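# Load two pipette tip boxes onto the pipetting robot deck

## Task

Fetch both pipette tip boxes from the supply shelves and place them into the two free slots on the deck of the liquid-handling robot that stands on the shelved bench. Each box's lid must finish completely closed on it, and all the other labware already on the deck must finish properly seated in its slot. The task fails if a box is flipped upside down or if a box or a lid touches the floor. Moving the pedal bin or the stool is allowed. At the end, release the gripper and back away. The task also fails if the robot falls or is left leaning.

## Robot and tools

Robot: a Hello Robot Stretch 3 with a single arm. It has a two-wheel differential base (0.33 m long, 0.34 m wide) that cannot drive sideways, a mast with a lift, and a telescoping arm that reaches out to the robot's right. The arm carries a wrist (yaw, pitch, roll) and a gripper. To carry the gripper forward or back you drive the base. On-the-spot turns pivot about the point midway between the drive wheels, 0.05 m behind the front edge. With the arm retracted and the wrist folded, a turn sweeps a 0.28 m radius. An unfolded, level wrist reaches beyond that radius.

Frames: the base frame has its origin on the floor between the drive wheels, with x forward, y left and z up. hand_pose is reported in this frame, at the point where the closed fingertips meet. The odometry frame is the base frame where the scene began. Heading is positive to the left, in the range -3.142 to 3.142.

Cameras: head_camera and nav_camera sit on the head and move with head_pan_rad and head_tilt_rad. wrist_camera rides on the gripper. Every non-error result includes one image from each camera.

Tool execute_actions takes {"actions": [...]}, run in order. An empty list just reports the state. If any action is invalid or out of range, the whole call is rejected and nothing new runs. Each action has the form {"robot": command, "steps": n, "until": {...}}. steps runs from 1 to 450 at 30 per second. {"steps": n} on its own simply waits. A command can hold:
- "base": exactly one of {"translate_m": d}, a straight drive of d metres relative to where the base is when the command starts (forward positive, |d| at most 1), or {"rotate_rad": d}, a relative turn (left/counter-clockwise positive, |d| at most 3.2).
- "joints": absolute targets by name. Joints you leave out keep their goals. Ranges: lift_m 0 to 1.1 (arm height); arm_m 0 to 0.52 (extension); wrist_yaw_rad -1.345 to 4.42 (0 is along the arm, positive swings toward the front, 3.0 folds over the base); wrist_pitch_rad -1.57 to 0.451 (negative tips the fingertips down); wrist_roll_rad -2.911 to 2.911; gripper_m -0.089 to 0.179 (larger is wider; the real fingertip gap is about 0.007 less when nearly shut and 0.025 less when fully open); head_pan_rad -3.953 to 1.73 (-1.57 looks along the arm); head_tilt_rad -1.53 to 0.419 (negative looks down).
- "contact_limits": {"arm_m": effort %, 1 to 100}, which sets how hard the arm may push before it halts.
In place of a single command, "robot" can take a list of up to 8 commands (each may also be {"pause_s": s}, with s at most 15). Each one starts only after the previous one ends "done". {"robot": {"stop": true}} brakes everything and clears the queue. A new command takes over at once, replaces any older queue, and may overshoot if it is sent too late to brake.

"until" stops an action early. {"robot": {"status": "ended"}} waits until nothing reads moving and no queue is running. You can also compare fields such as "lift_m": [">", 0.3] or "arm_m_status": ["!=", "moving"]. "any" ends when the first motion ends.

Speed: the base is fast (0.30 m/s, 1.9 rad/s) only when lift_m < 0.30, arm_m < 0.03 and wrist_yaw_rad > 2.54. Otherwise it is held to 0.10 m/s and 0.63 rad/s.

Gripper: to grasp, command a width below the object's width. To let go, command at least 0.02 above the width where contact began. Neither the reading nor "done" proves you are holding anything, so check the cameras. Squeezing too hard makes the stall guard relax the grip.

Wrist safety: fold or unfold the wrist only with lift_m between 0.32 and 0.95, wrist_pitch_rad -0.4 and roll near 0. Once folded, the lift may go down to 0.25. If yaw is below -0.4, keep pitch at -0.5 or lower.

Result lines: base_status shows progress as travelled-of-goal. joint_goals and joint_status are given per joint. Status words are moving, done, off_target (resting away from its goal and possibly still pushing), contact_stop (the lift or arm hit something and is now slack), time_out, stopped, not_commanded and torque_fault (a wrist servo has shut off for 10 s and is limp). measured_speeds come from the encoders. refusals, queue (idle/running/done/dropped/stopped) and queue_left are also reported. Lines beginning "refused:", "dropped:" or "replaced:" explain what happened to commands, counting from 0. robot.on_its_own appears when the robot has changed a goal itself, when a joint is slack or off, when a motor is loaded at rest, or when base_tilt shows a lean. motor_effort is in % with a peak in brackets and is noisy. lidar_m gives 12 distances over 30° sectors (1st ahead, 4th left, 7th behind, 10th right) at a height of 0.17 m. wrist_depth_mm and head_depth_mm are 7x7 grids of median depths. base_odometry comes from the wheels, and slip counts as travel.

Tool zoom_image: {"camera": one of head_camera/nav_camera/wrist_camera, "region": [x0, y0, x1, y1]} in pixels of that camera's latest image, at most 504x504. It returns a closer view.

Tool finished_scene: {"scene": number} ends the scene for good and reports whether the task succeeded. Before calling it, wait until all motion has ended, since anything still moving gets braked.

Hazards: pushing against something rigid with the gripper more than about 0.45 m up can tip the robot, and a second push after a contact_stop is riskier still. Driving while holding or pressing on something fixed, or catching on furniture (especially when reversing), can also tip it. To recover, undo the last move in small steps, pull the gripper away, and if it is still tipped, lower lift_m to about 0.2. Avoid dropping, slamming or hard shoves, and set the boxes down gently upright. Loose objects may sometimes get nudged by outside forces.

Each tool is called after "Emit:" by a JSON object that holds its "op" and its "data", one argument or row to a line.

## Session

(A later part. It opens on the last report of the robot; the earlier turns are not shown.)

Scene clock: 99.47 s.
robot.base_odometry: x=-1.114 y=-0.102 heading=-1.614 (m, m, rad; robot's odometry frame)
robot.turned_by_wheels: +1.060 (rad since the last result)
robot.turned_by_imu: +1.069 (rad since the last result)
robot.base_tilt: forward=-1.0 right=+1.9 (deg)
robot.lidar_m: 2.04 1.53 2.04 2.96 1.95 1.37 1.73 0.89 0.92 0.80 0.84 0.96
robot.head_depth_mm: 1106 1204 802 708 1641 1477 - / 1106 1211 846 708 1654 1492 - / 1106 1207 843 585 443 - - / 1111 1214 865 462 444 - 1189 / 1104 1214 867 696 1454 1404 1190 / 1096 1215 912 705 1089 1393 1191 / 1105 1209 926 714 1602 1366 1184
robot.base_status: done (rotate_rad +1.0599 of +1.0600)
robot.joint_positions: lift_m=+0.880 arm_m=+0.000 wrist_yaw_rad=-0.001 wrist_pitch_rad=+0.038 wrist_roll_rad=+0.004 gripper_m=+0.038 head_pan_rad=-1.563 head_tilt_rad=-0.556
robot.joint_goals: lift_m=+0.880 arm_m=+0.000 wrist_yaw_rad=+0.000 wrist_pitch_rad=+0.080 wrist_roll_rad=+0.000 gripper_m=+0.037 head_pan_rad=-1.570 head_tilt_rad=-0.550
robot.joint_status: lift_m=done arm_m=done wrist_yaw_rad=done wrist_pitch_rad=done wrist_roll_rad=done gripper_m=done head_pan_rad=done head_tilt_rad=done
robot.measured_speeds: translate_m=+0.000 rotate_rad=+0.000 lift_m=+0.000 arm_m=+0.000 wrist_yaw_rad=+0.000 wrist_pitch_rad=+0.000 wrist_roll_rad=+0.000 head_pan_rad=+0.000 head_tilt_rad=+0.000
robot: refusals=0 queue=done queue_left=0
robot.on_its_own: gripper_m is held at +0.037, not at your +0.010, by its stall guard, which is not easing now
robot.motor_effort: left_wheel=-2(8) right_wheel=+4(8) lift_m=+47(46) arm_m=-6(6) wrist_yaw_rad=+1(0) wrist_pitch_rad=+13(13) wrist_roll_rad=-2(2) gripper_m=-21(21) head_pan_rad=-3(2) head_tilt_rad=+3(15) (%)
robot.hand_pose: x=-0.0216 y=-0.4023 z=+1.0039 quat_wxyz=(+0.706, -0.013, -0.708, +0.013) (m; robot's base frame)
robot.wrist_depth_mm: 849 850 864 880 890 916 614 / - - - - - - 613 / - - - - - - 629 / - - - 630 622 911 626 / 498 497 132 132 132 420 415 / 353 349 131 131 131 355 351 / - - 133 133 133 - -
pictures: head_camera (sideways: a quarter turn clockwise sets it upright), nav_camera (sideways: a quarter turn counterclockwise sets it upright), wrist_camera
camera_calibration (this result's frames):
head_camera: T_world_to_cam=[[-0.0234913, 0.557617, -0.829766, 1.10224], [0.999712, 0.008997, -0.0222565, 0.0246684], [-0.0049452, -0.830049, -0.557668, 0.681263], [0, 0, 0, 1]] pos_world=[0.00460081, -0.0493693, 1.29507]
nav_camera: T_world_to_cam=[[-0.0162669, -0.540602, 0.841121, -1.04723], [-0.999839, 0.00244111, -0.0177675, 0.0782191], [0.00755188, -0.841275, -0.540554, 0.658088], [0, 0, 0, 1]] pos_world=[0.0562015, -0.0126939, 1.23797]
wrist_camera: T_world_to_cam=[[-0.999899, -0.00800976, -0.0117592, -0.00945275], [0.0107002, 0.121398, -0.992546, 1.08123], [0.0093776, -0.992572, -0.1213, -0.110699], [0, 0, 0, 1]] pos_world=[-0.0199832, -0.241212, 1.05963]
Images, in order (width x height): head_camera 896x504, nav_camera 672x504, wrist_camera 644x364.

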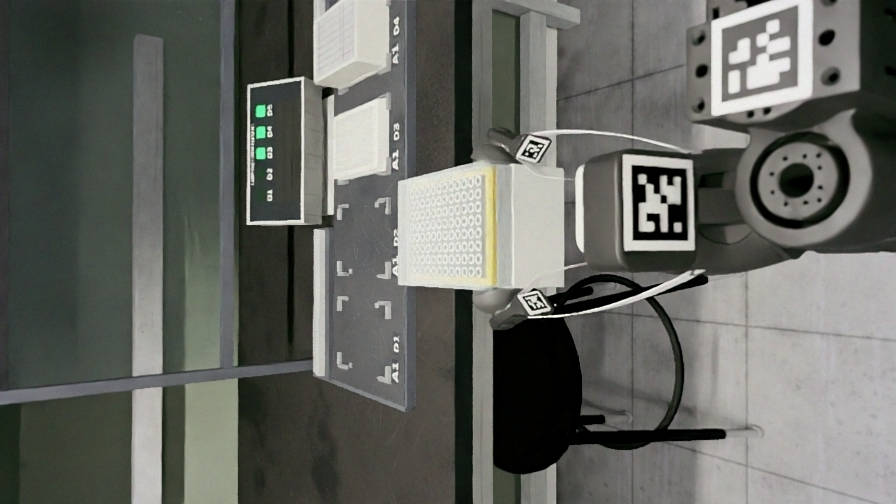

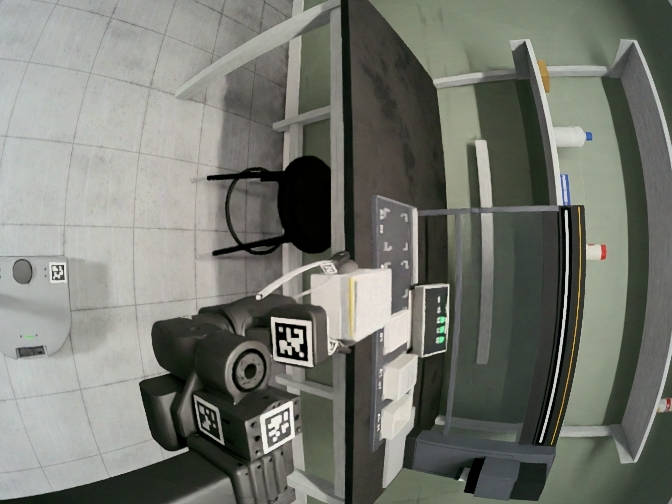

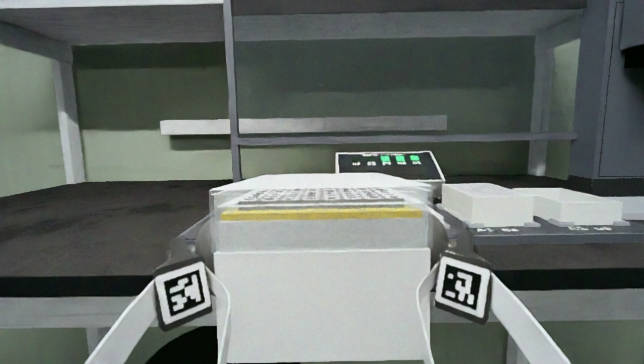

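Emit:
{"op": "execute_actions", "data": {
  "actions": [
    {"robot": [{"joints": {"arm_m": 0.28, "lift_m": 0.86}}], "steps": 450, "until": {"robot": {"status": "ended"}}}
  ]
}}

Scene clock: 106.43 s.
robot.base_odometry: x=-1.114 y=-0.102 heading=-1.614 (m, m, rad; robot's odometry frame)
robot.turned_by_wheels: +0.000 (rad since the last result)
robot.turned_by_imu: +0.001 (rad since the last result)
robot.base_tilt: forward=-1.1 right=+1.9 (deg)
robot.lidar_m: 2.04 1.53 2.03 2.96 1.96 1.37 1.73 0.89 0.92 0.80 0.84 0.96
robot.head_depth_mm: 1107 1204 798 707 - - 1162 / 1101 1210 850 - 1630 1408 1192 / 1107 1211 859 - 1630 1400 1189 / 1102 1209 873 699 1635 1402 1192 / 1111 1217 866 705 1157 1400 1189 / 1093 1206 909 705 1084 1406 1188 / 1110 1203 924 714 1607 1359 1188
robot.base_status: done (rotate_rad +1.0599 of +1.0600)
robot.joint_positions: lift_m=+0.860 arm_m=+0.280 wrist_yaw_rad=+0.000 wrist_pitch_rad=+0.038 wrist_roll_rad=+0.004 gripper_m=+0.038 head_pan_rad=-1.563 head_tilt_rad=-0.556
robot.joint_goals: lift_m=+0.860 arm_m=+0.280 wrist_yaw_rad=+0.000 wrist_pitch_rad=+0.080 wrist_roll_rad=+0.000 gripper_m=+0.037 head_pan_rad=-1.570 head_tilt_rad=-0.550
robot.joint_status: lift_m=done arm_m=done wrist_yaw_rad=done wrist_pitch_rad=done wrist_roll_rad=done gripper_m=done head_pan_rad=done head_tilt_rad=done
robot.measured_speeds: translate_m=+0.000 rotate_rad=+0.000 lift_m=+0.000 arm_m=+0.000 wrist_yaw_rad=+0.000 wrist_pitch_rad=+0.000 wrist_roll_rad=+0.000 head_pan_rad=+0.000 head_tilt_rad=+0.000
robot: refusals=0 queue=done queue_left=0
robot.on_its_own: gripper_m is held at +0.037, not at your +0.010, by its stall guard, which is not easing now
robot.motor_effort: left_wheel=-2(2) right_wheel=+3(4) lift_m=+32(45) arm_m=+4(8) wrist_yaw_rad=+0(0) wrist_pitch_rad=+13(13) wrist_roll_rad=-2(2) gripper_m=-21(21) head_pan_rad=-2(2) head_tilt_rad=+3(4) (%)
robot.hand_pose: x=-0.0216 y=-0.6816 z=+0.9845 quat_wxyz=(+0.706, -0.013, -0.708, +0.013) (m; robot's base frame)
robot.wrist_depth_mm: 771 770 765 778 749 760 747 / 786 798 785 777 776 773 780 / 787 821 738 743 407 787 788 / 816 805 818 372 357 365 749 / 427 423 132 132 132 344 259 / 274 250 131 131 132 216 217 / 186 179 133 132 133 174 178
pictures: head_camera (sideways: a quarter turn clockwise sets it upright), nav_camera (sideways: a quarter turn counterclockwise sets it upright), wrist_camera
camera_calibration (this result's frames):
head_camera: T_world_to_cam=[[-0.0234625, 0.557552, -0.82981, 1.1023], [0.999712, 0.00894456, -0.0222566, 0.0246685], [-0.00498691, -0.830094, -0.557601, 0.681176], [0, 0, 0, 1]] pos_world=[0.00459831, -0.0493697, 1.29507]
nav_camera: T_world_to_cam=[[-0.0162948, -0.540533, 0.841165, -1.04729], [-0.999839, 0.00249033, -0.0177683, 0.0782202], [0.00750959, -0.841319, -0.540487, 0.658], [0, 0, 0, 1]] pos_world=[0.0562008, -0.0127016, 1.23797]
wrist_camera: T_world_to_cam=[[-0.999898, -0.00815071, -0.0117587, -0.0119795], [0.0106831, 0.121346, -0.992553, 1.0958], [0.00951688, -0.992577, -0.121247, -0.390377], [0, 0, 0, 1]] pos_world=[-0.0199697, -0.520548, 1.04016]
Images, in order (width x height): head_camera 896x504, nav_camera 672x504, wrist_camera 644x364.

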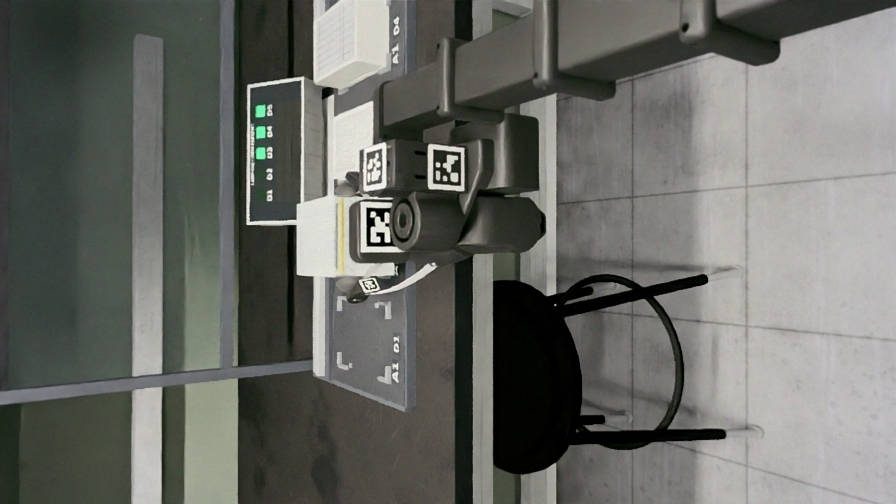

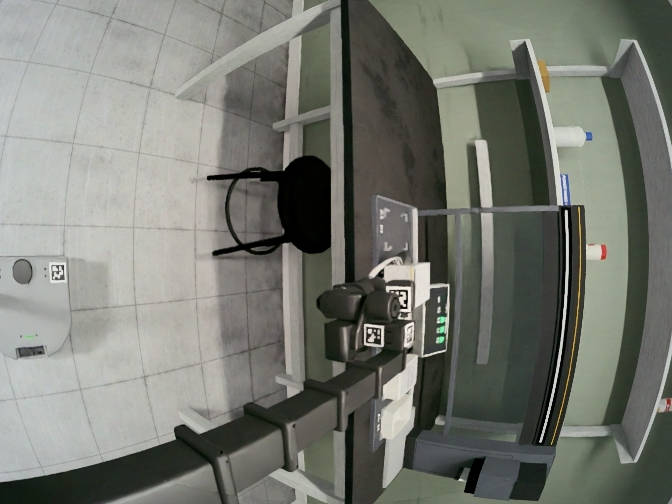

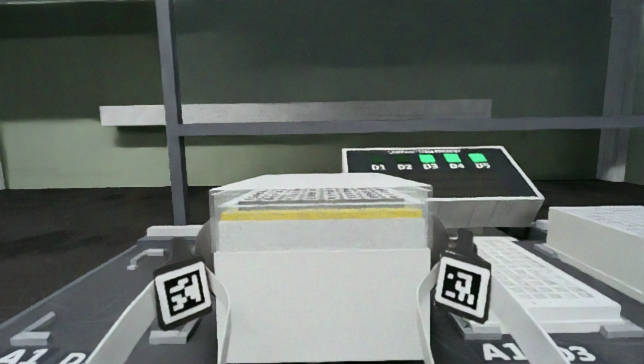

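Emit:
{"op": "execute_actions", "data": {
  "actions": [
    {"robot": [{"joints": {"wrist_pitch_rad": 0.13}}, {"joints": {"arm_m": 0.324}}, {"joints": {"lift_m": 0.845}}], "steps": 450, "until": {"robot": {"status": "ended"}}}
  ]
}}

Scene clock: 116.73 s.
robot.base_odometry: x=-1.114 y=-0.102 heading=-1.614 (m, m, rad; robot's odometry frame)
robot.turned_by_wheels: +0.000 (rad since the last result)
robot.turned_by_imu: +0.001 (rad since the last result)
robot.base_tilt: forward=-1.1 right=+2.0 (deg)
robot.lidar_m: 2.04 1.54 2.04 2.96 1.95 1.36 1.73 0.89 0.92 0.80 0.84 0.96
robot.head_depth_mm: 1106 1211 803 709 - - 1164 / 1109 1212 843 - 1653 1417 1186 / 1104 1206 855 - 1650 1412 1192 / 1108 1207 757 693 1634 1404 1191 / 1100 1203 869 706 1153 1407 1183 / 1091 1208 911 706 1085 1399 1190 / 1111 1207 924 718 1614 1367 1184
robot.base_status: done (rotate_rad +1.0599 of +1.0600)
robot.joint_positions: lift_m=+0.845 arm_m=+0.324 wrist_yaw_rad=+0.000 wrist_pitch_rad=+0.087 wrist_roll_rad=+0.004 gripper_m=+0.038 head_pan_rad=-1.563 head_tilt_rad=-0.556
robot.joint_goals: lift_m=+0.845 arm_m=+0.324 wrist_yaw_rad=+0.000 wrist_pitch_rad=+0.130 wrist_roll_rad=+0.000 gripper_m=+0.037 head_pan_rad=-1.570 head_tilt_rad=-0.550
robot.joint_status: lift_m=done arm_m=done wrist_yaw_rad=done wrist_pitch_rad=done wrist_roll_rad=done gripper_m=done head_pan_rad=done head_tilt_rad=done
robot.measured_speeds: translate_m=+0.000 rotate_rad=+0.000 lift_m=+0.000 arm_m=+0.000 wrist_yaw_rad=+0.000 wrist_pitch_rad=+0.000 wrist_roll_rad=+0.000 head_pan_rad=+0.000 head_tilt_rad=+0.000
robot: refusals=0 queue=done queue_left=0
robot.on_its_own: gripper_m is held at +0.037, not at your +0.010, by its stall guard, which is not easing now
robot.motor_effort: left_wheel=-2(2) right_wheel=+3(4) lift_m=+32(34) arm_m=+4(2) wrist_yaw_rad=+0(0) wrist_pitch_rad=+13(14) wrist_roll_rad=-2(2) gripper_m=-21(21) head_pan_rad=-2(2) head_tilt_rad=+3(2) (%)
robot.hand_pose: x=-0.0215 y=-0.7260 z=+0.9821 quat_wxyz=(+0.705, -0.030, -0.708, +0.030) (m; robot's base frame)
robot.wrist_depth_mm: 757 739 747 742 727 732 732 / 763 752 767 743 749 735 744 / 755 703 713 707 758 741 753 / 782 767 780 348 329 329 756 / 469 463 132 132 132 302 287 / 285 254 131 131 131 215 217 / 183 181 133 133 133 162 153
pictures: head_camera (sideways: a quarter turn clockwise sets it upright), nav_camera (sideways: a quarter turn counterclockwise sets it upright), wrist_camera
camera_calibration (this result's frames):
head_camera: T_world_to_cam=[[-0.0234627, 0.557548, -0.829813, 1.1023], [0.999712, 0.0089447, -0.0222566, 0.0246685], [-0.00498669, -0.830096, -0.557598, 0.681171], [0, 0, 0, 1]] pos_world=[0.00459832, -0.0493698, 1.29507]
nav_camera: T_world_to_cam=[[-0.0162947, -0.54053, 0.841167, -1.04729], [-0.999839, 0.00249002, -0.0177684, 0.0782202], [0.00750981, -0.841321, -0.540483, 0.657996], [0, 0, 0, 1]] pos_world=[0.0562009, -0.0127019, 1.23797]
wrist_camera: T_world_to_cam=[[-0.999898, -0.00875644, -0.0113216, -0.0132283], [0.0106575, 0.0724919, -0.997312, 1.06805], [0.00955363, -0.997331, -0.0723911, -0.486163], [0, 0, 0, 1]] pos_world=[-0.019965, -0.562406, 1.02983]
Images, in order (width x height): head_camera 896x504, nav_camera 672x504, wrist_camera 644x364.

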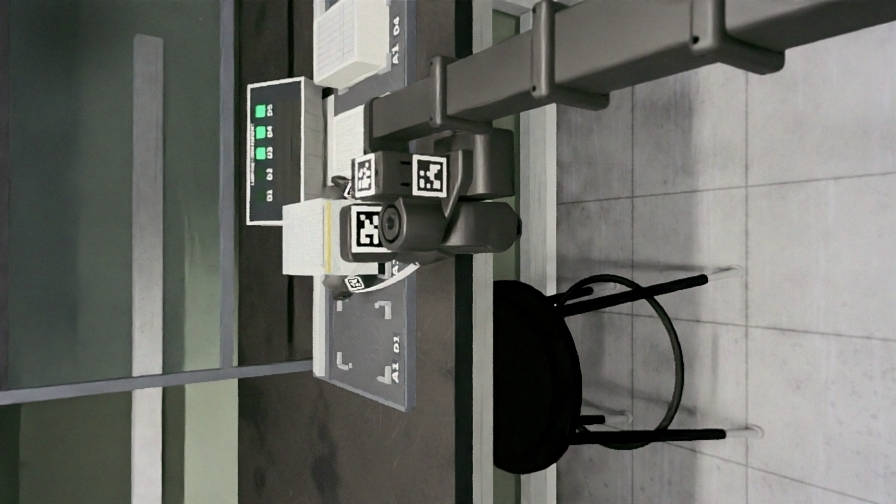

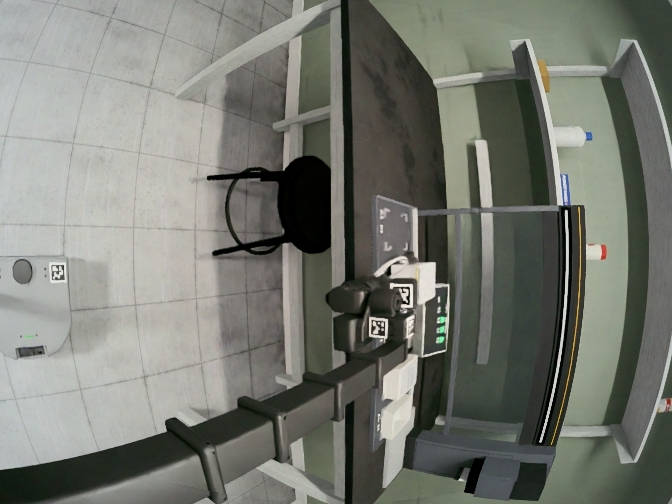

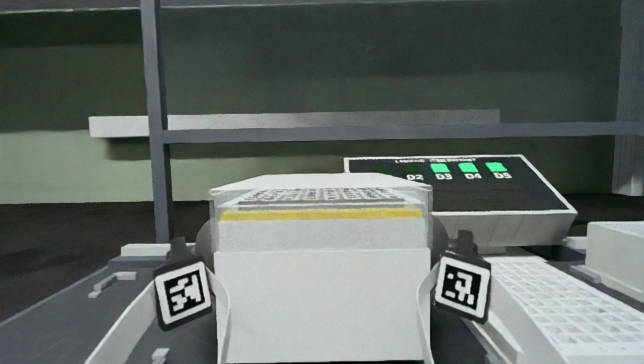

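Emit:
{"op": "execute_actions", "data": {
  "actions": [
    {"robot": [{"joints": {"lift_m": 0.832}}], "steps": 450, "until": {"robot": {"status": "ended"}}}
  ]
}}

Emit:
{"op": "zoom_image", "data": {
  "camera": "wrist_camera",
  "region": [100, 150, 560, 364]
}}

Scene clock: 122.27 s.
robot.base_odometry: x=-1.114 y=-0.102 heading=-1.614 (m, m, rad; robot's odometry frame)
robot.turned_by_wheels: +0.000 (rad since the last result)
robot.turned_by_imu: +0.000 (rad since the last result)
robot.base_tilt: forward=-1.1 right=+1.9 (deg)
robot.lidar_m: 2.04 1.54 2.04 2.96 1.95 1.36 1.74 0.89 0.92 0.80 0.84 0.96
robot.head_depth_mm: 1111 1213 798 709 - - 1154 / 1109 1205 844 - 1646 1405 1191 / 1105 1218 857 - 1633 1412 1193 / 1114 1213 778 706 1646 1403 1180 / 1101 1210 866 703 1152 1399 1182 / 1092 1210 911 705 1081 1407 1185 / 1104 1206 925 713 1611 1372 1177
robot.base_status: done (rotate_rad +1.0598 of +1.0600)
robot.joint_positions: lift_m=+0.832 arm_m=+0.324 wrist_yaw_rad=+0.000 wrist_pitch_rad=+0.094 wrist_roll_rad=+0.004 gripper_m=+0.038 head_pan_rad=-1.563 head_tilt_rad=-0.556
robot.joint_goals: lift_m=+0.832 arm_m=+0.324 wrist_yaw_rad=+0.000 wrist_pitch_rad=+0.130 wrist_roll_rad=+0.000 gripper_m=+0.037 head_pan_rad=-1.570 head_tilt_rad=-0.550
robot.joint_status: lift_m=done arm_m=done wrist_yaw_rad=done wrist_pitch_rad=done wrist_roll_rad=done gripper_m=done head_pan_rad=done head_tilt_rad=done
robot.measured_speeds: translate_m=+0.000 rotate_rad=+0.000 lift_m=+0.000 arm_m=+0.000 wrist_yaw_rad=+0.000 wrist_pitch_rad=+0.000 wrist_roll_rad=+0.000 head_pan_rad=+0.000 head_tilt_rad=+0.000
robot: refusals=0 queue=done queue_left=0
robot.on_its_own: gripper_m is held at +0.037, not at your +0.010, by its stall guard, which is not easing now
robot.motor_effort: left_wheel=-2(2) right_wheel=+4(3) lift_m=+31(33) arm_m=+4(4) wrist_yaw_rad=+0(0) wrist_pitch_rad=+11(13) wrist_roll_rad=-2(2) gripper_m=-21(21) head_pan_rad=-2(2) head_tilt_rad=+3(3) (%)
robot.hand_pose: x=-0.0216 y=-0.7260 z=+0.9711 quat_wxyz=(+0.705, -0.033, -0.708, +0.033) (m; robot's base frame)
robot.wrist_depth_mm: 739 752 738 733 754 746 737 / 754 745 749 764 751 741 750 / 767 715 770 710 366 753 747 / 777 766 764 243 316 312 731 / 435 423 132 132 132 302 246 / 230 228 132 132 132 192 184 / 164 162 133 133 133 148 136
pictures: head_camera (sideways: a quarter turn clockwise sets it upright), nav_camera (sideways: a quarter turn counterclockwise sets it upright), wrist_camera
camera_calibration (this result's frames):
head_camera: T_world_to_cam=[[-0.0234625, 0.557548, -0.829813, 1.1023], [0.999712, 0.00894446, -0.0222566, 0.0246685], [-0.00498689, -0.830096, -0.557598, 0.681171], [0, 0, 0, 1]] pos_world=[0.00459831, -0.0493698, 1.29507]
nav_camera: T_world_to_cam=[[-0.0162949, -0.540529, 0.841167, -1.04729], [-0.999839, 0.00249026, -0.0177684, 0.0782202], [0.00750961, -0.841321, -0.540483, 0.657996], [0, 0, 0, 1]] pos_world=[0.0562009, -0.0127019, 1.23797]
wrist_camera: T_world_to_cam=[[-0.999898, -0.00880815, -0.0112555, -0.0134637], [0.010659, 0.0650724, -0.997824, 1.05214], [0.0095214, -0.997842, -0.0649719, -0.494574], [0, 0, 0, 1]] pos_world=[-0.0199681, -0.562091, 1.01757]
Images, in order (width x height): head_camera 896x504, nav_camera 672x504, wrist_camera 644x364.

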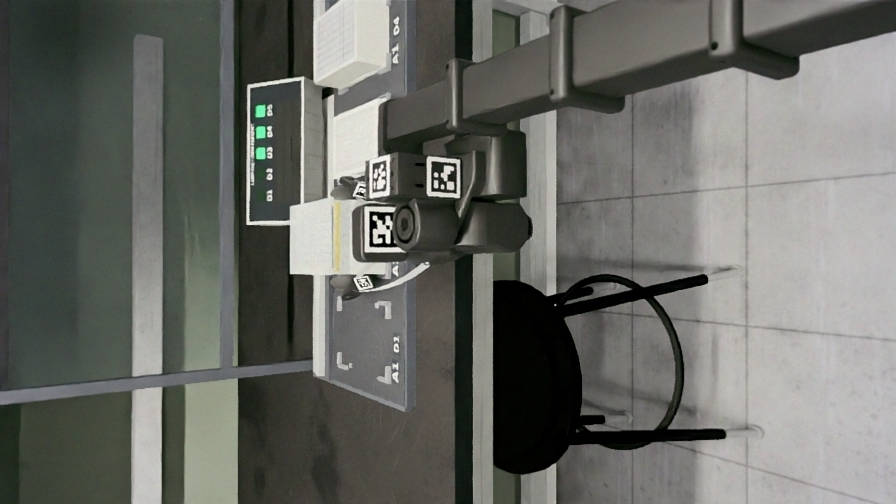

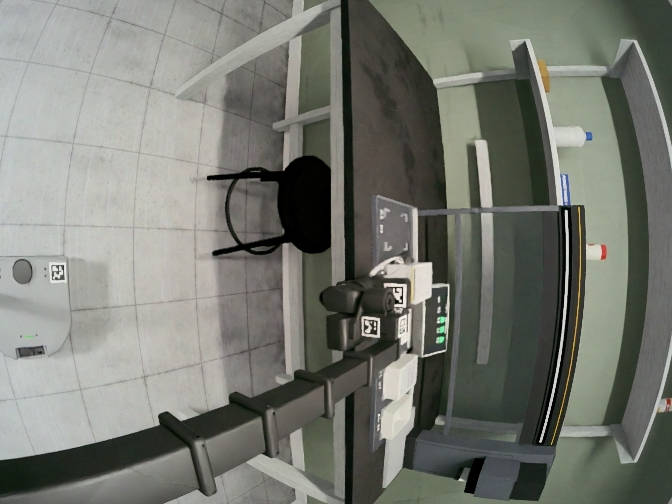

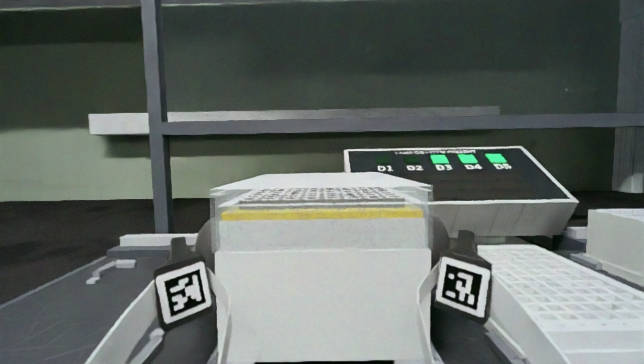

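Region (100, 150, 560, 364) of wrist_camera's 644x364 image, scaled by 1.096; it fills the top 234 rows of this view, and the rest is white.

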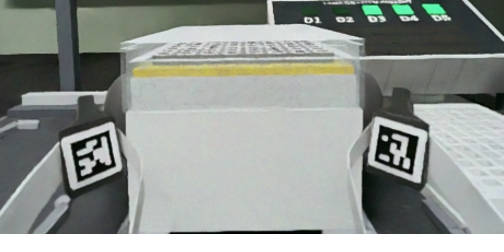

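Emit:
{"op": "execute_actions", "data": {
  "actions": [
    {"robot": [{"joints": {"arm_m": 0.326}}, {"joints": {"lift_m": 0.828, "wrist_pitch_rad": 0.115}}, {"pause_s": 0.3}], "steps": 450, "until": {"robot": {"status": "ended"}}}
  ]
}}

Emit:
{"op": "zoom_image", "data": {
  "camera": "wrist_camera",
  "region": [100, 150, 560, 364]
}}

Scene clock: 127.83 s.
robot.base_odometry: x=-1.114 y=-0.102 heading=-1.614 (m, m, rad; robot's odometry frame)
robot.turned_by_wheels: +0.000 (rad since the last result)
robot.turned_by_imu: +0.001 (rad since the last result)
robot.base_tilt: forward=-1.0 right=+1.8 (deg)
robot.lidar_m: 2.04 1.53 2.03 2.96 1.95 1.36 1.73 0.89 0.92 0.80 0.84 0.96
robot.head_depth_mm: 1111 1214 798 708 1642 - - / 1112 1218 846 - 1651 1403 1186 / 1106 1204 849 - 1638 1409 1182 / 1106 1207 788 705 1640 1400 1184 / 1104 1206 866 705 1154 1411 1190 / 1092 1208 909 703 1086 1405 1183 / 1103 1209 924 716 1620 1349 1187
robot.base_status: done (rotate_rad +1.0598 of +1.0600)
robot.joint_positions: lift_m=+0.828 arm_m=+0.326 wrist_yaw_rad=+0.000 wrist_pitch_rad=+0.089 wrist_roll_rad=+0.004 gripper_m=+0.038 head_pan_rad=-1.563 head_tilt_rad=-0.556
robot.joint_goals: lift_m=+0.828 arm_m=+0.326 wrist_yaw_rad=+0.000 wrist_pitch_rad=+0.115 wrist_roll_rad=+0.000 gripper_m=+0.037 head_pan_rad=-1.570 head_tilt_rad=-0.550
robot.joint_status: lift_m=done arm_m=done wrist_yaw_rad=done wrist_pitch_rad=done wrist_roll_rad=done gripper_m=done head_pan_rad=done head_tilt_rad=done
robot.measured_speeds: translate_m=+0.000 rotate_rad=+0.000 lift_m=+0.000 arm_m=+0.000 wrist_yaw_rad=+0.000 wrist_pitch_rad=+0.000 wrist_roll_rad=+0.000 head_pan_rad=+0.000 head_tilt_rad=+0.000
robot: refusals=0 queue=done queue_left=0
robot.on_its_own: gripper_m is held at +0.037, not at your +0.010, by its stall guard, which is not easing now
robot.motor_effort: left_wheel=-2(2) right_wheel=+4(4) lift_m=+31(32) arm_m=+5(6) wrist_yaw_rad=+0(0) wrist_pitch_rad=+8(10) wrist_roll_rad=-2(2) gripper_m=-21(21) head_pan_rad=-3(3) head_tilt_rad=+3(2) (%)
robot.hand_pose: x=-0.0216 y=-0.7280 z=+0.9656 quat_wxyz=(+0.705, -0.031, -0.708, +0.031) (m; robot's base frame)
robot.wrist_depth_mm: 751 733 738 739 734 744 732 / 758 755 765 754 744 750 740 / 765 704 765 767 710 361 718 / 778 776 761 215 303 302 716 / 403 355 132 131 131 296 241 / 213 213 131 131 131 180 168 / 154 149 134 133 134 140 134
pictures: head_camera (sideways: a quarter turn clockwise sets it upright), nav_camera (sideways: a quarter turn counterclockwise sets it upright), wrist_camera
camera_calibration (this result's frames):
head_camera: T_world_to_cam=[[-0.0234625, 0.557548, -0.829813, 1.1023], [0.999712, 0.00894434, -0.0222566, 0.0246685], [-0.00498699, -0.830096, -0.557598, 0.681171], [0, 0, 0, 1]] pos_world=[0.00459831, -0.0493698, 1.29507]
nav_camera: T_world_to_cam=[[-0.0162949, -0.54053, 0.841167, -1.04729], [-0.999839, 0.00249038, -0.0177684, 0.0782202], [0.00750951, -0.841321, -0.540483, 0.657996], [0, 0, 0, 1]] pos_world=[0.0562009, -0.0127019, 1.23797]
wrist_camera: T_world_to_cam=[[-0.999898, -0.00873417, -0.0112705, -0.0134761], [0.0106255, 0.0706654, -0.997443, 1.05053], [0.00950827, -0.997462, -0.0705654, -0.491207], [0, 0, 0, 1]] pos_world=[-0.0199666, -0.564314, 1.01303]
Images, in order (width x height): head_camera 896x504, nav_camera 672x504, wrist_camera 644x364.

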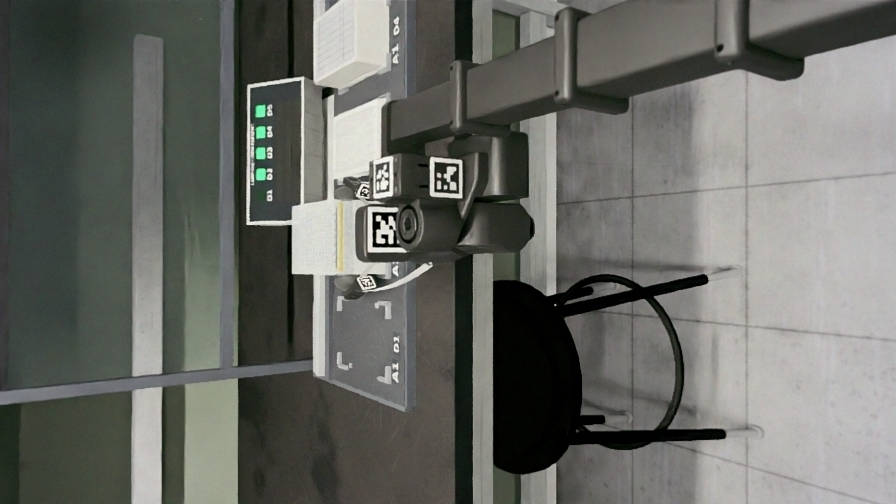

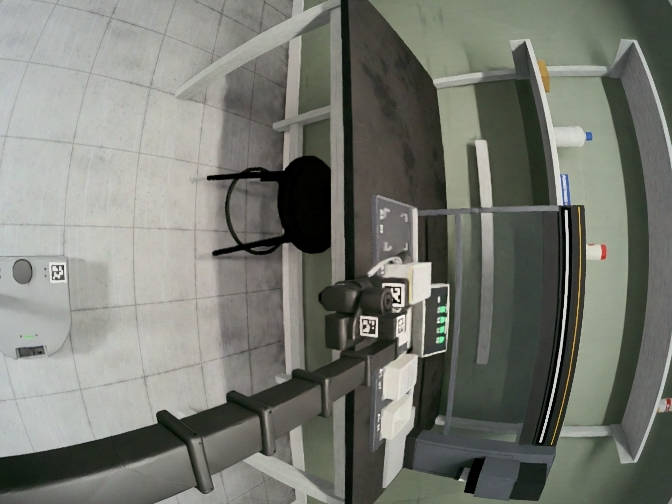

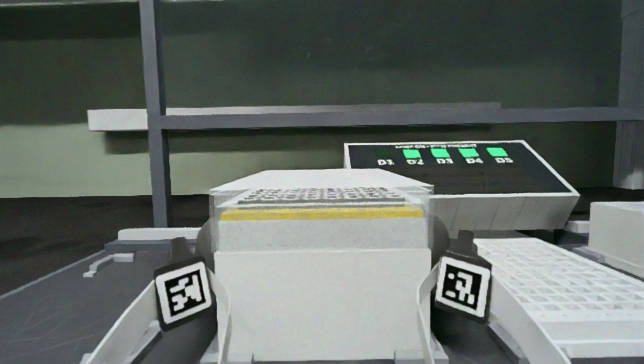

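Region (100, 150, 560, 364) of wrist_camera's 644x364 image, scaled by 1.096; it fills the top 234 rows of this view, and the rest is white.

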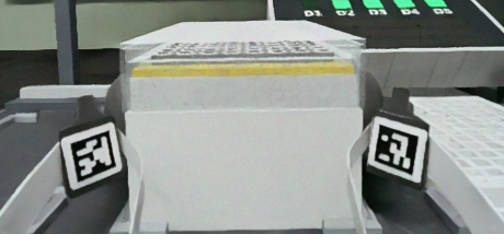

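Emit:
{"op": "execute_actions", "data": {
  "actions": [
    {"robot": [{"joints": {"gripper_m": 0.118}}, {"joints": {"arm_m": 0.2}}], "steps": 450, "until": {"robot": {"status": "ended"}}}
  ]
}}

Scene clock: 133.13 s.
robot.base_odometry: x=-1.114 y=-0.102 heading=-1.614 (m, m, rad; robot's odometry frame)
robot.turned_by_wheels: +0.000 (rad since the last result)
robot.turned_by_imu: +0.001 (rad since the last result)
robot.base_tilt: forward=-1.0 right=+1.9 (deg)
robot.lidar_m: 2.04 1.54 2.04 2.96 1.95 1.37 1.74 0.90 0.92 0.80 0.84 0.96
robot.head_depth_mm: 1109 1210 804 708 1639 - 1186 / 1112 1207 842 687 - 1391 1194 / 1107 1213 845 707 - 1393 1186 / 1111 1202 790 703 1628 1381 1185 / 1105 1207 869 706 1159 1400 1190 / 1088 1207 912 707 1078 1404 1189 / 1098 1208 926 714 1599 1365 1187
robot.base_status: done (rotate_rad +1.0599 of +1.0600)
robot.joint_positions: lift_m=+0.828 arm_m=+0.200 wrist_yaw_rad=+0.000 wrist_pitch_rad=+0.089 wrist_roll_rad=+0.004 gripper_m=+0.118 head_pan_rad=-1.563 head_tilt_rad=-0.556
robot.joint_goals: lift_m=+0.828 arm_m=+0.200 wrist_yaw_rad=+0.000 wrist_pitch_rad=+0.115 wrist_roll_rad=+0.000 gripper_m=+0.118 head_pan_rad=-1.570 head_tilt_rad=-0.550
robot.joint_status: lift_m=done arm_m=done wrist_yaw_rad=done wrist_pitch_rad=done wrist_roll_rad=done gripper_m=done head_pan_rad=done head_tilt_rad=done
robot.measured_speeds: translate_m=+0.000 rotate_rad=+0.000 lift_m=+0.000 arm_m=+0.000 wrist_yaw_rad=+0.000 wrist_pitch_rad=+0.000 wrist_roll_rad=+0.000 head_pan_rad=+0.000 head_tilt_rad=+0.000
robot: refusals=0 queue=done queue_left=0
robot.motor_effort: left_wheel=-2(2) right_wheel=+4(4) lift_m=+31(31) arm_m=-5(6) wrist_yaw_rad=+0(0) wrist_pitch_rad=+8(8) wrist_roll_rad=-2(2) gripper_m=+0(86) head_pan_rad=-2(2) head_tilt_rad=+3(3) (%)
robot.hand_pose: x=-0.0215 y=-0.6027 z=+0.9658 quat_wxyz=(+0.705, -0.031, -0.708, +0.031) (m; robot's base frame)
robot.wrist_depth_mm: 847 858 844 871 859 851 846 / 877 877 854 881 855 837 863 / 894 879 881 874 809 882 861 / 882 880 891 262 421 425 808 / 409 404 345 257 300 306 257 / 220 233 218 217 218 220 217 / 188 167 174 173 172 162 169
pictures: head_camera (sideways: a quarter turn clockwise sets it upright), nav_camera (sideways: a quarter turn counterclockwise sets it upright), wrist_camera
camera_calibration (this result's frames):
head_camera: T_world_to_cam=[[-0.0234622, 0.557517, -0.829834, 1.10233], [0.999712, 0.00894351, -0.0222566, 0.0246686], [-0.00498683, -0.830117, -0.557567, 0.681131], [0, 0, 0, 1]] pos_world=[0.00459831, -0.04937, 1.29508]
nav_camera: T_world_to_cam=[[-0.0162952, -0.540498, 0.841187, -1.04732], [-0.999839, 0.00248971, -0.0177688, 0.0782207], [0.00750966, -0.841342, -0.540452, 0.657955], [0, 0, 0, 1]] pos_world=[0.0562009, -0.0127043, 1.23797]
wrist_camera: T_world_to_cam=[[-0.999895, -0.00913723, -0.0112655, -0.0125254], [0.0106006, 0.0698135, -0.997504, 1.04144], [0.00990091, -0.997518, -0.0697093, -0.367032], [0, 0, 0, 1]] pos_world=[-0.01993, -0.438942, 1.01311]
Images, in order (width x height): head_camera 896x504, nav_camera 672x504, wrist_camera 644x364.

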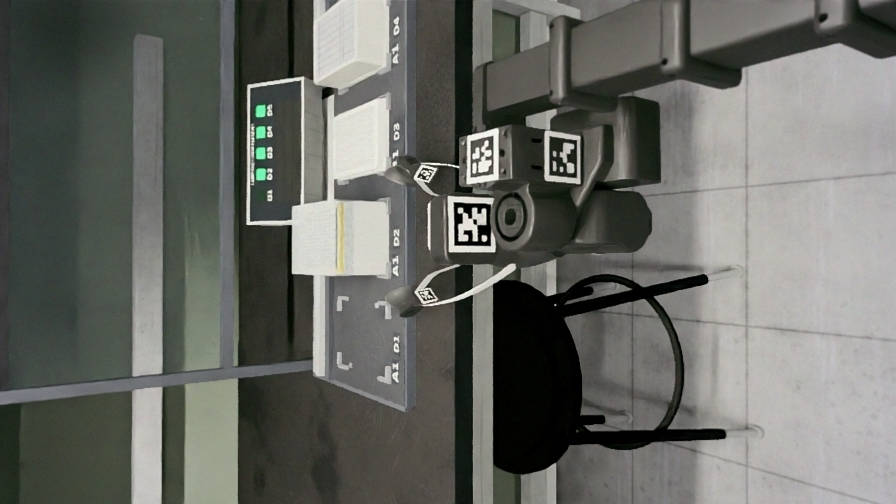

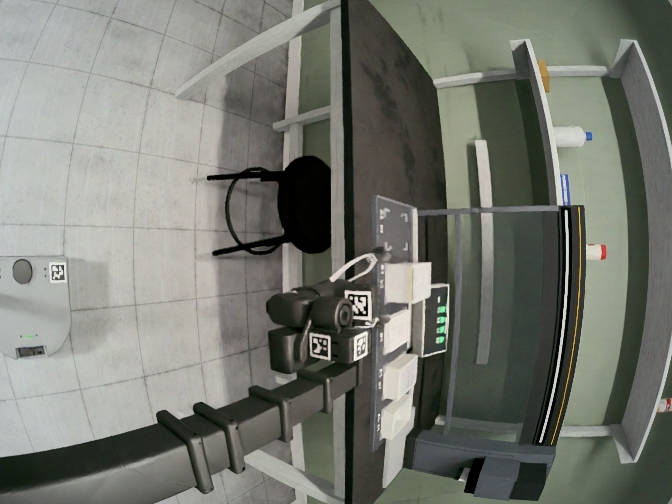

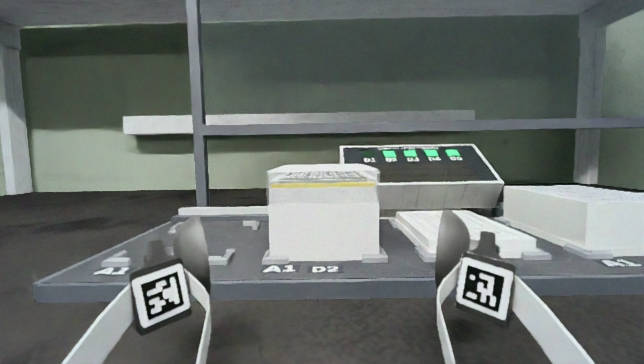

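Emit:
{"op": "execute_actions", "data": {
  "actions": [
    {"robot": [{"base": {"rotate_rad": -0.933}, "joints": {"arm_m": 0.0, "gripper_m": 0.165, "head_tilt_rad": -0.7}}, {"base": {"translate_m": -1.0}, "joints": {"lift_m": 0.50, "wrist_pitch_rad": -0.13}}, {"base": {"translate_m": -0.039}}, {"base": {"rotate_rad": -0.619}}, {"joints": {"arm_m": 0.3}}], "steps": 450, "until": {"robot": {"status": "ended"}}},
    {"steps": 450, "until": {"robot": {"status": "ended"}}}
  ]
}}

Scene clock: 161.47 s.
robot.base_odometry: x=-0.253 y=+0.480 heading=+3.118 (m, m, rad; robot's odometry frame)
robot.turned_by_wheels: -1.552 (rad since the last result)
robot.turned_by_imu: -1.561 (rad since the last result)
robot.base_tilt: forward=-1.0 right=+1.9 (deg)
robot.lidar_m: 1.45 1.99 2.76 2.05 2.13 2.19 2.12 0.90 0.94 0.69 0.63 1.61
robot.head_depth_mm: 872 783 1150 1103 979 1247 1122 / 828 702 1143 1099 978 1248 1149 / 870 782 1151 1109 951 1239 1128 / 870 733 1143 1042 976 1249 1121 / 870 709 1131 1102 975 1244 1134 / 776 703 657 814 1019 1263 1132 / 503 551 1164 1443 1530 1295 1123
robot.base_status: done (rotate_rad -0.6188 of -0.6190)
robot.joint_positions: lift_m=+0.500 arm_m=+0.300 wrist_yaw_rad=+0.000 wrist_pitch_rad=-0.145 wrist_roll_rad=+0.004 gripper_m=+0.165 head_pan_rad=-1.563 head_tilt_rad=-0.691
robot.joint_goals: lift_m=+0.500 arm_m=+0.300 wrist_yaw_rad=+0.000 wrist_pitch_rad=-0.130 wrist_roll_rad=+0.000 gripper_m=+0.165 head_pan_rad=-1.570 head_tilt_rad=-0.700
robot.joint_status: lift_m=done arm_m=done wrist_yaw_rad=done wrist_pitch_rad=done wrist_roll_rad=done gripper_m=done head_pan_rad=done head_tilt_rad=done
robot.measured_speeds: translate_m=+0.000 rotate_rad=+0.000 lift_m=+0.000 arm_m=+0.000 wrist_yaw_rad=+0.000 wrist_pitch_rad=+0.000 wrist_roll_rad=+0.000 head_pan_rad=+0.000 head_tilt_rad=+0.000
robot: refusals=0 queue=done queue_left=0
robot.motor_effort: left_wheel=+4(9) right_wheel=-5(10) lift_m=+31(31) arm_m=+5(8) wrist_yaw_rad=-1(0) wrist_pitch_rad=+5(7) wrist_roll_rad=-2(2) gripper_m=+0(90) head_pan_rad=-2(2) head_tilt_rad=-2(14) (%)
robot.hand_pose: x=-0.0215 y=-0.6947 z=+0.5780 quat_wxyz=(+0.704, +0.051, -0.706, -0.052) (m; robot's base frame)
robot.wrist_depth_mm: 245 351 453 455 453 453 451 / 245 346 477 477 472 476 479 / 244 351 499 352 497 496 502 / 243 335 394 265 378 379 369 / 241 285 270 266 265 276 259 / 213 205 204 203 201 196 200 / - 163 165 164 164 162 158
pictures: head_camera (sideways: a quarter turn clockwise sets it upright), nav_camera (sideways: a quarter turn counterclockwise sets it upright), wrist_camera
camera_calibration (this result's frames):
head_camera: T_world_to_cam=[[-0.0242062, 0.663967, -0.74737, 0.994838], [0.999691, 0.0118135, -0.0218833, 0.0241788], [-0.00570073, -0.747669, -0.664048, 0.819655], [0, 0, 0, 1]] pos_world=[0.00458253, -0.0479949, 1.28833]
nav_camera: T_world_to_cam=[[-0.0155366, -0.648626, 0.760949, -0.942721], [-0.999856, 0.00489424, -0.0162427, 0.076231], [0.00681115, -0.761091, -0.648609, 0.798663], [0, 0, 0, 1]] pos_world=[0.0561336, -0.00399103, 1.23662]
wrist_camera: T_world_to_cam=[[-0.999896, -0.00600214, -0.013083, -0.0145727], [0.0106807, 0.299941, -0.953898, 0.795664], [0.00964955, -0.953939, -0.299845, -0.322558], [0, 0, 0, 1]] pos_world=[-0.0199568, -0.54644, 0.662074]
Images, in order (width x height): head_camera 896x504, nav_camera 672x504, wrist_camera 644x364.

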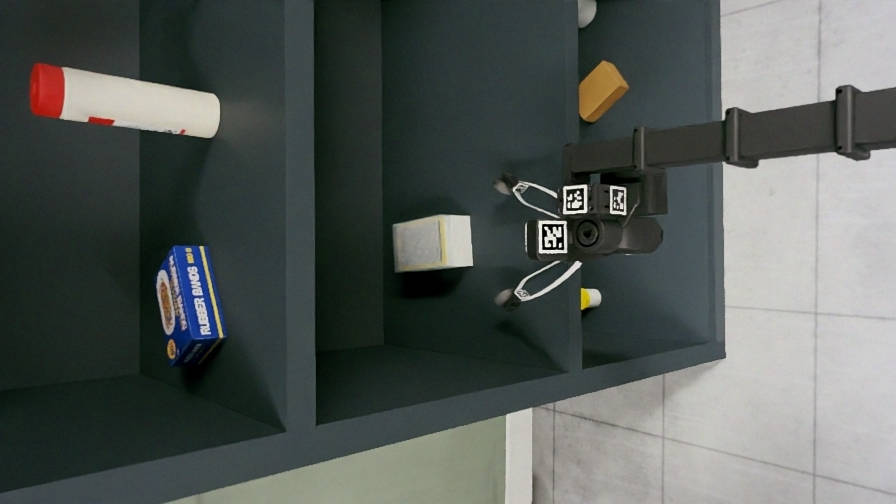

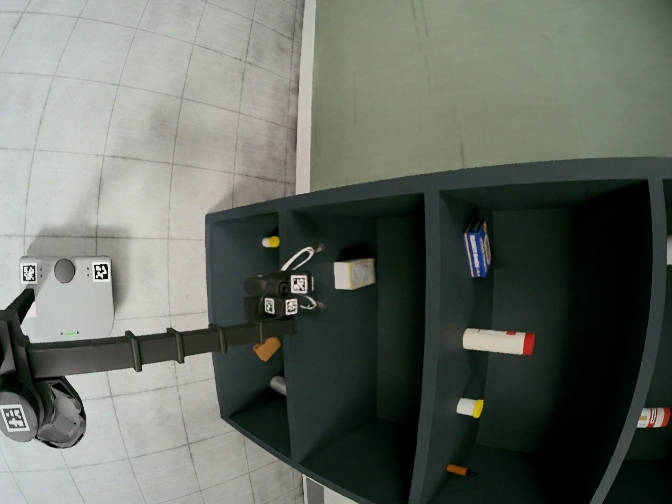

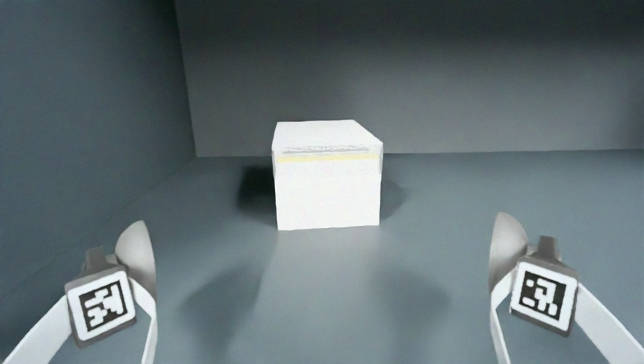

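Emit:
{"op": "execute_actions", "data": {
  "actions": [
    {"robot": [{"base": {"translate_m": -0.023}, "joints": {"arm_m": 0.37, "wrist_yaw_rad": 0.1, "lift_m": 0.487}}], "steps": 450, "until": {"robot": {"status": "ended"}}}
  ]
}}

Scene clock: 167.23 s.
robot.base_odometry: x=-0.231 y=+0.480 heading=+3.118 (m, m, rad; robot's odometry frame)
robot.turned_by_wheels: +0.000 (rad since the last result)
robot.turned_by_imu: +0.001 (rad since the last result)
robot.base_tilt: forward=-0.9 right=+1.8 (deg)
robot.lidar_m: 1.48 1.90 2.76 2.05 2.13 2.17 2.10 0.89 0.91 0.79 0.63 1.60
robot.head_depth_mm: 874 787 1152 1102 978 1256 1129 / 652 704 1148 1101 982 1260 1144 / 870 739 1149 1096 - 1244 1130 / 869 741 1146 1053 1334 1249 1125 / 867 714 1143 1098 976 1237 1132 / 837 720 716 861 961 1268 1125 / 574 570 642 1447 1524 1305 1127
robot.base_status: done (translate_m -0.0230 of -0.0230)
robot.joint_positions: lift_m=+0.487 arm_m=+0.370 wrist_yaw_rad=+0.098 wrist_pitch_rad=-0.145 wrist_roll_rad=+0.004 gripper_m=+0.165 head_pan_rad=-1.563 head_tilt_rad=-0.691
robot.joint_goals: lift_m=+0.487 arm_m=+0.370 wrist_yaw_rad=+0.100 wrist_pitch_rad=-0.130 wrist_roll_rad=+0.000 gripper_m=+0.165 head_pan_rad=-1.570 head_tilt_rad=-0.700
robot.joint_status: lift_m=done arm_m=done wrist_yaw_rad=done wrist_pitch_rad=done wrist_roll_rad=done gripper_m=done head_pan_rad=done head_tilt_rad=done
robot.measured_speeds: translate_m=+0.000 rotate_rad=+0.000 lift_m=+0.000 arm_m=+0.000 wrist_yaw_rad=+0.000 wrist_pitch_rad=+0.000 wrist_roll_rad=+0.000 head_pan_rad=+0.000 head_tilt_rad=+0.000
robot: refusals=0 queue=done queue_left=0
robot.motor_effort: left_wheel=+4(6) right_wheel=-4(9) lift_m=+30(31) arm_m=+5(10) wrist_yaw_rad=+1(3) wrist_pitch_rad=+5(5) wrist_roll_rad=-2(2) gripper_m=+0(0) head_pan_rad=-2(2) head_tilt_rad=-3(2) (%)
robot.hand_pose: x=+0.0031 y=-0.7635 z=+0.5650 quat_wxyz=(+0.706, +0.086, -0.703, -0.017) (m; robot's base frame)
robot.wrist_depth_mm: 233 317 401 393 385 375 367 / 233 318 420 413 404 395 385 / 233 316 438 277 424 415 399 / 234 299 350 195 289 338 333 / 225 259 240 204 210 250 232 / 195 185 184 181 181 175 178 / - 146 148 147 146 144 142
pictures: head_camera (sideways: a quarter turn clockwise sets it upright), nav_camera (sideways: a quarter turn counterclockwise sets it upright), wrist_camera
camera_calibration (this result's frames):
head_camera: T_world_to_cam=[[-0.0242064, 0.663967, -0.74737, 0.994837], [0.999691, 0.0118139, -0.0218833, 0.0241788], [-0.00570046, -0.747669, -0.664048, 0.819655], [0, 0, 0, 1]] pos_world=[0.00458254, -0.0479949, 1.28833]
nav_camera: T_world_to_cam=[[-0.0155364, -0.648626, 0.760948, -0.942721], [-0.999856, 0.00489388, -0.0162427, 0.076231], [0.00681143, -0.761091, -0.648609, 0.798664], [0, 0, 0, 1]] pos_world=[0.0561336, -0.003991, 1.23662]
wrist_camera: T_world_to_cam=[[-0.994443, -0.104458, -0.0130834, -0.0657131], [-0.0189178, 0.299572, -0.953886, 0.803442], [0.103561, -0.948338, -0.299883, -0.388315], [0, 0, 0, 1]] pos_world=[-0.00993441, -0.615806, 0.649083]
Images, in order (width x height): head_camera 896x504, nav_camera 672x504, wrist_camera 644x364.

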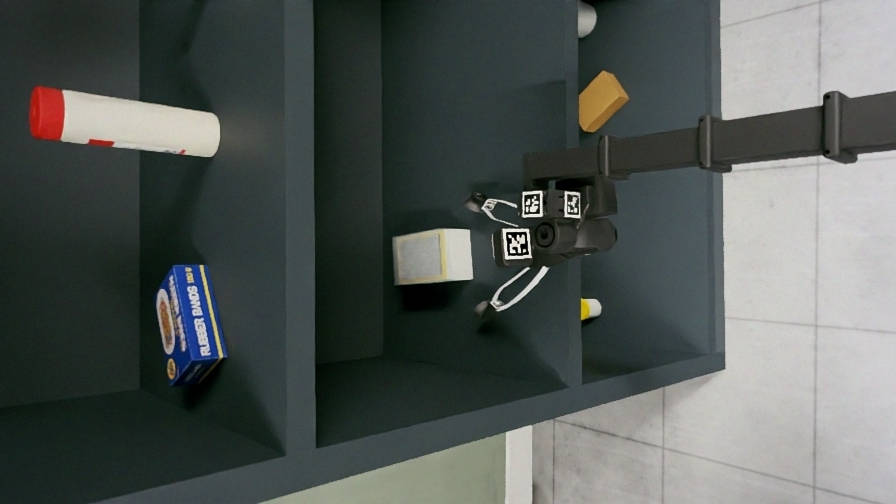

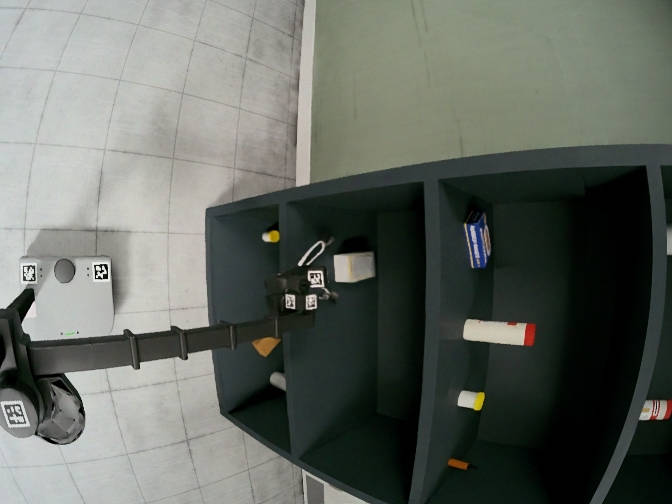

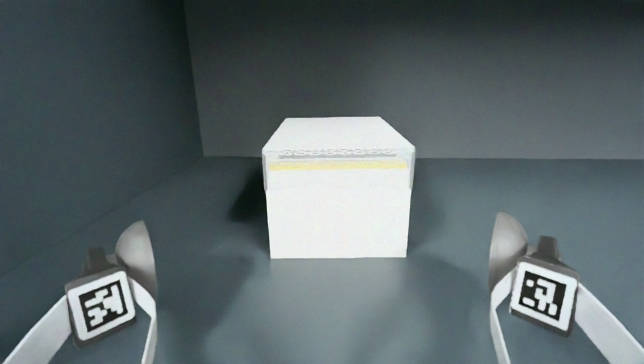

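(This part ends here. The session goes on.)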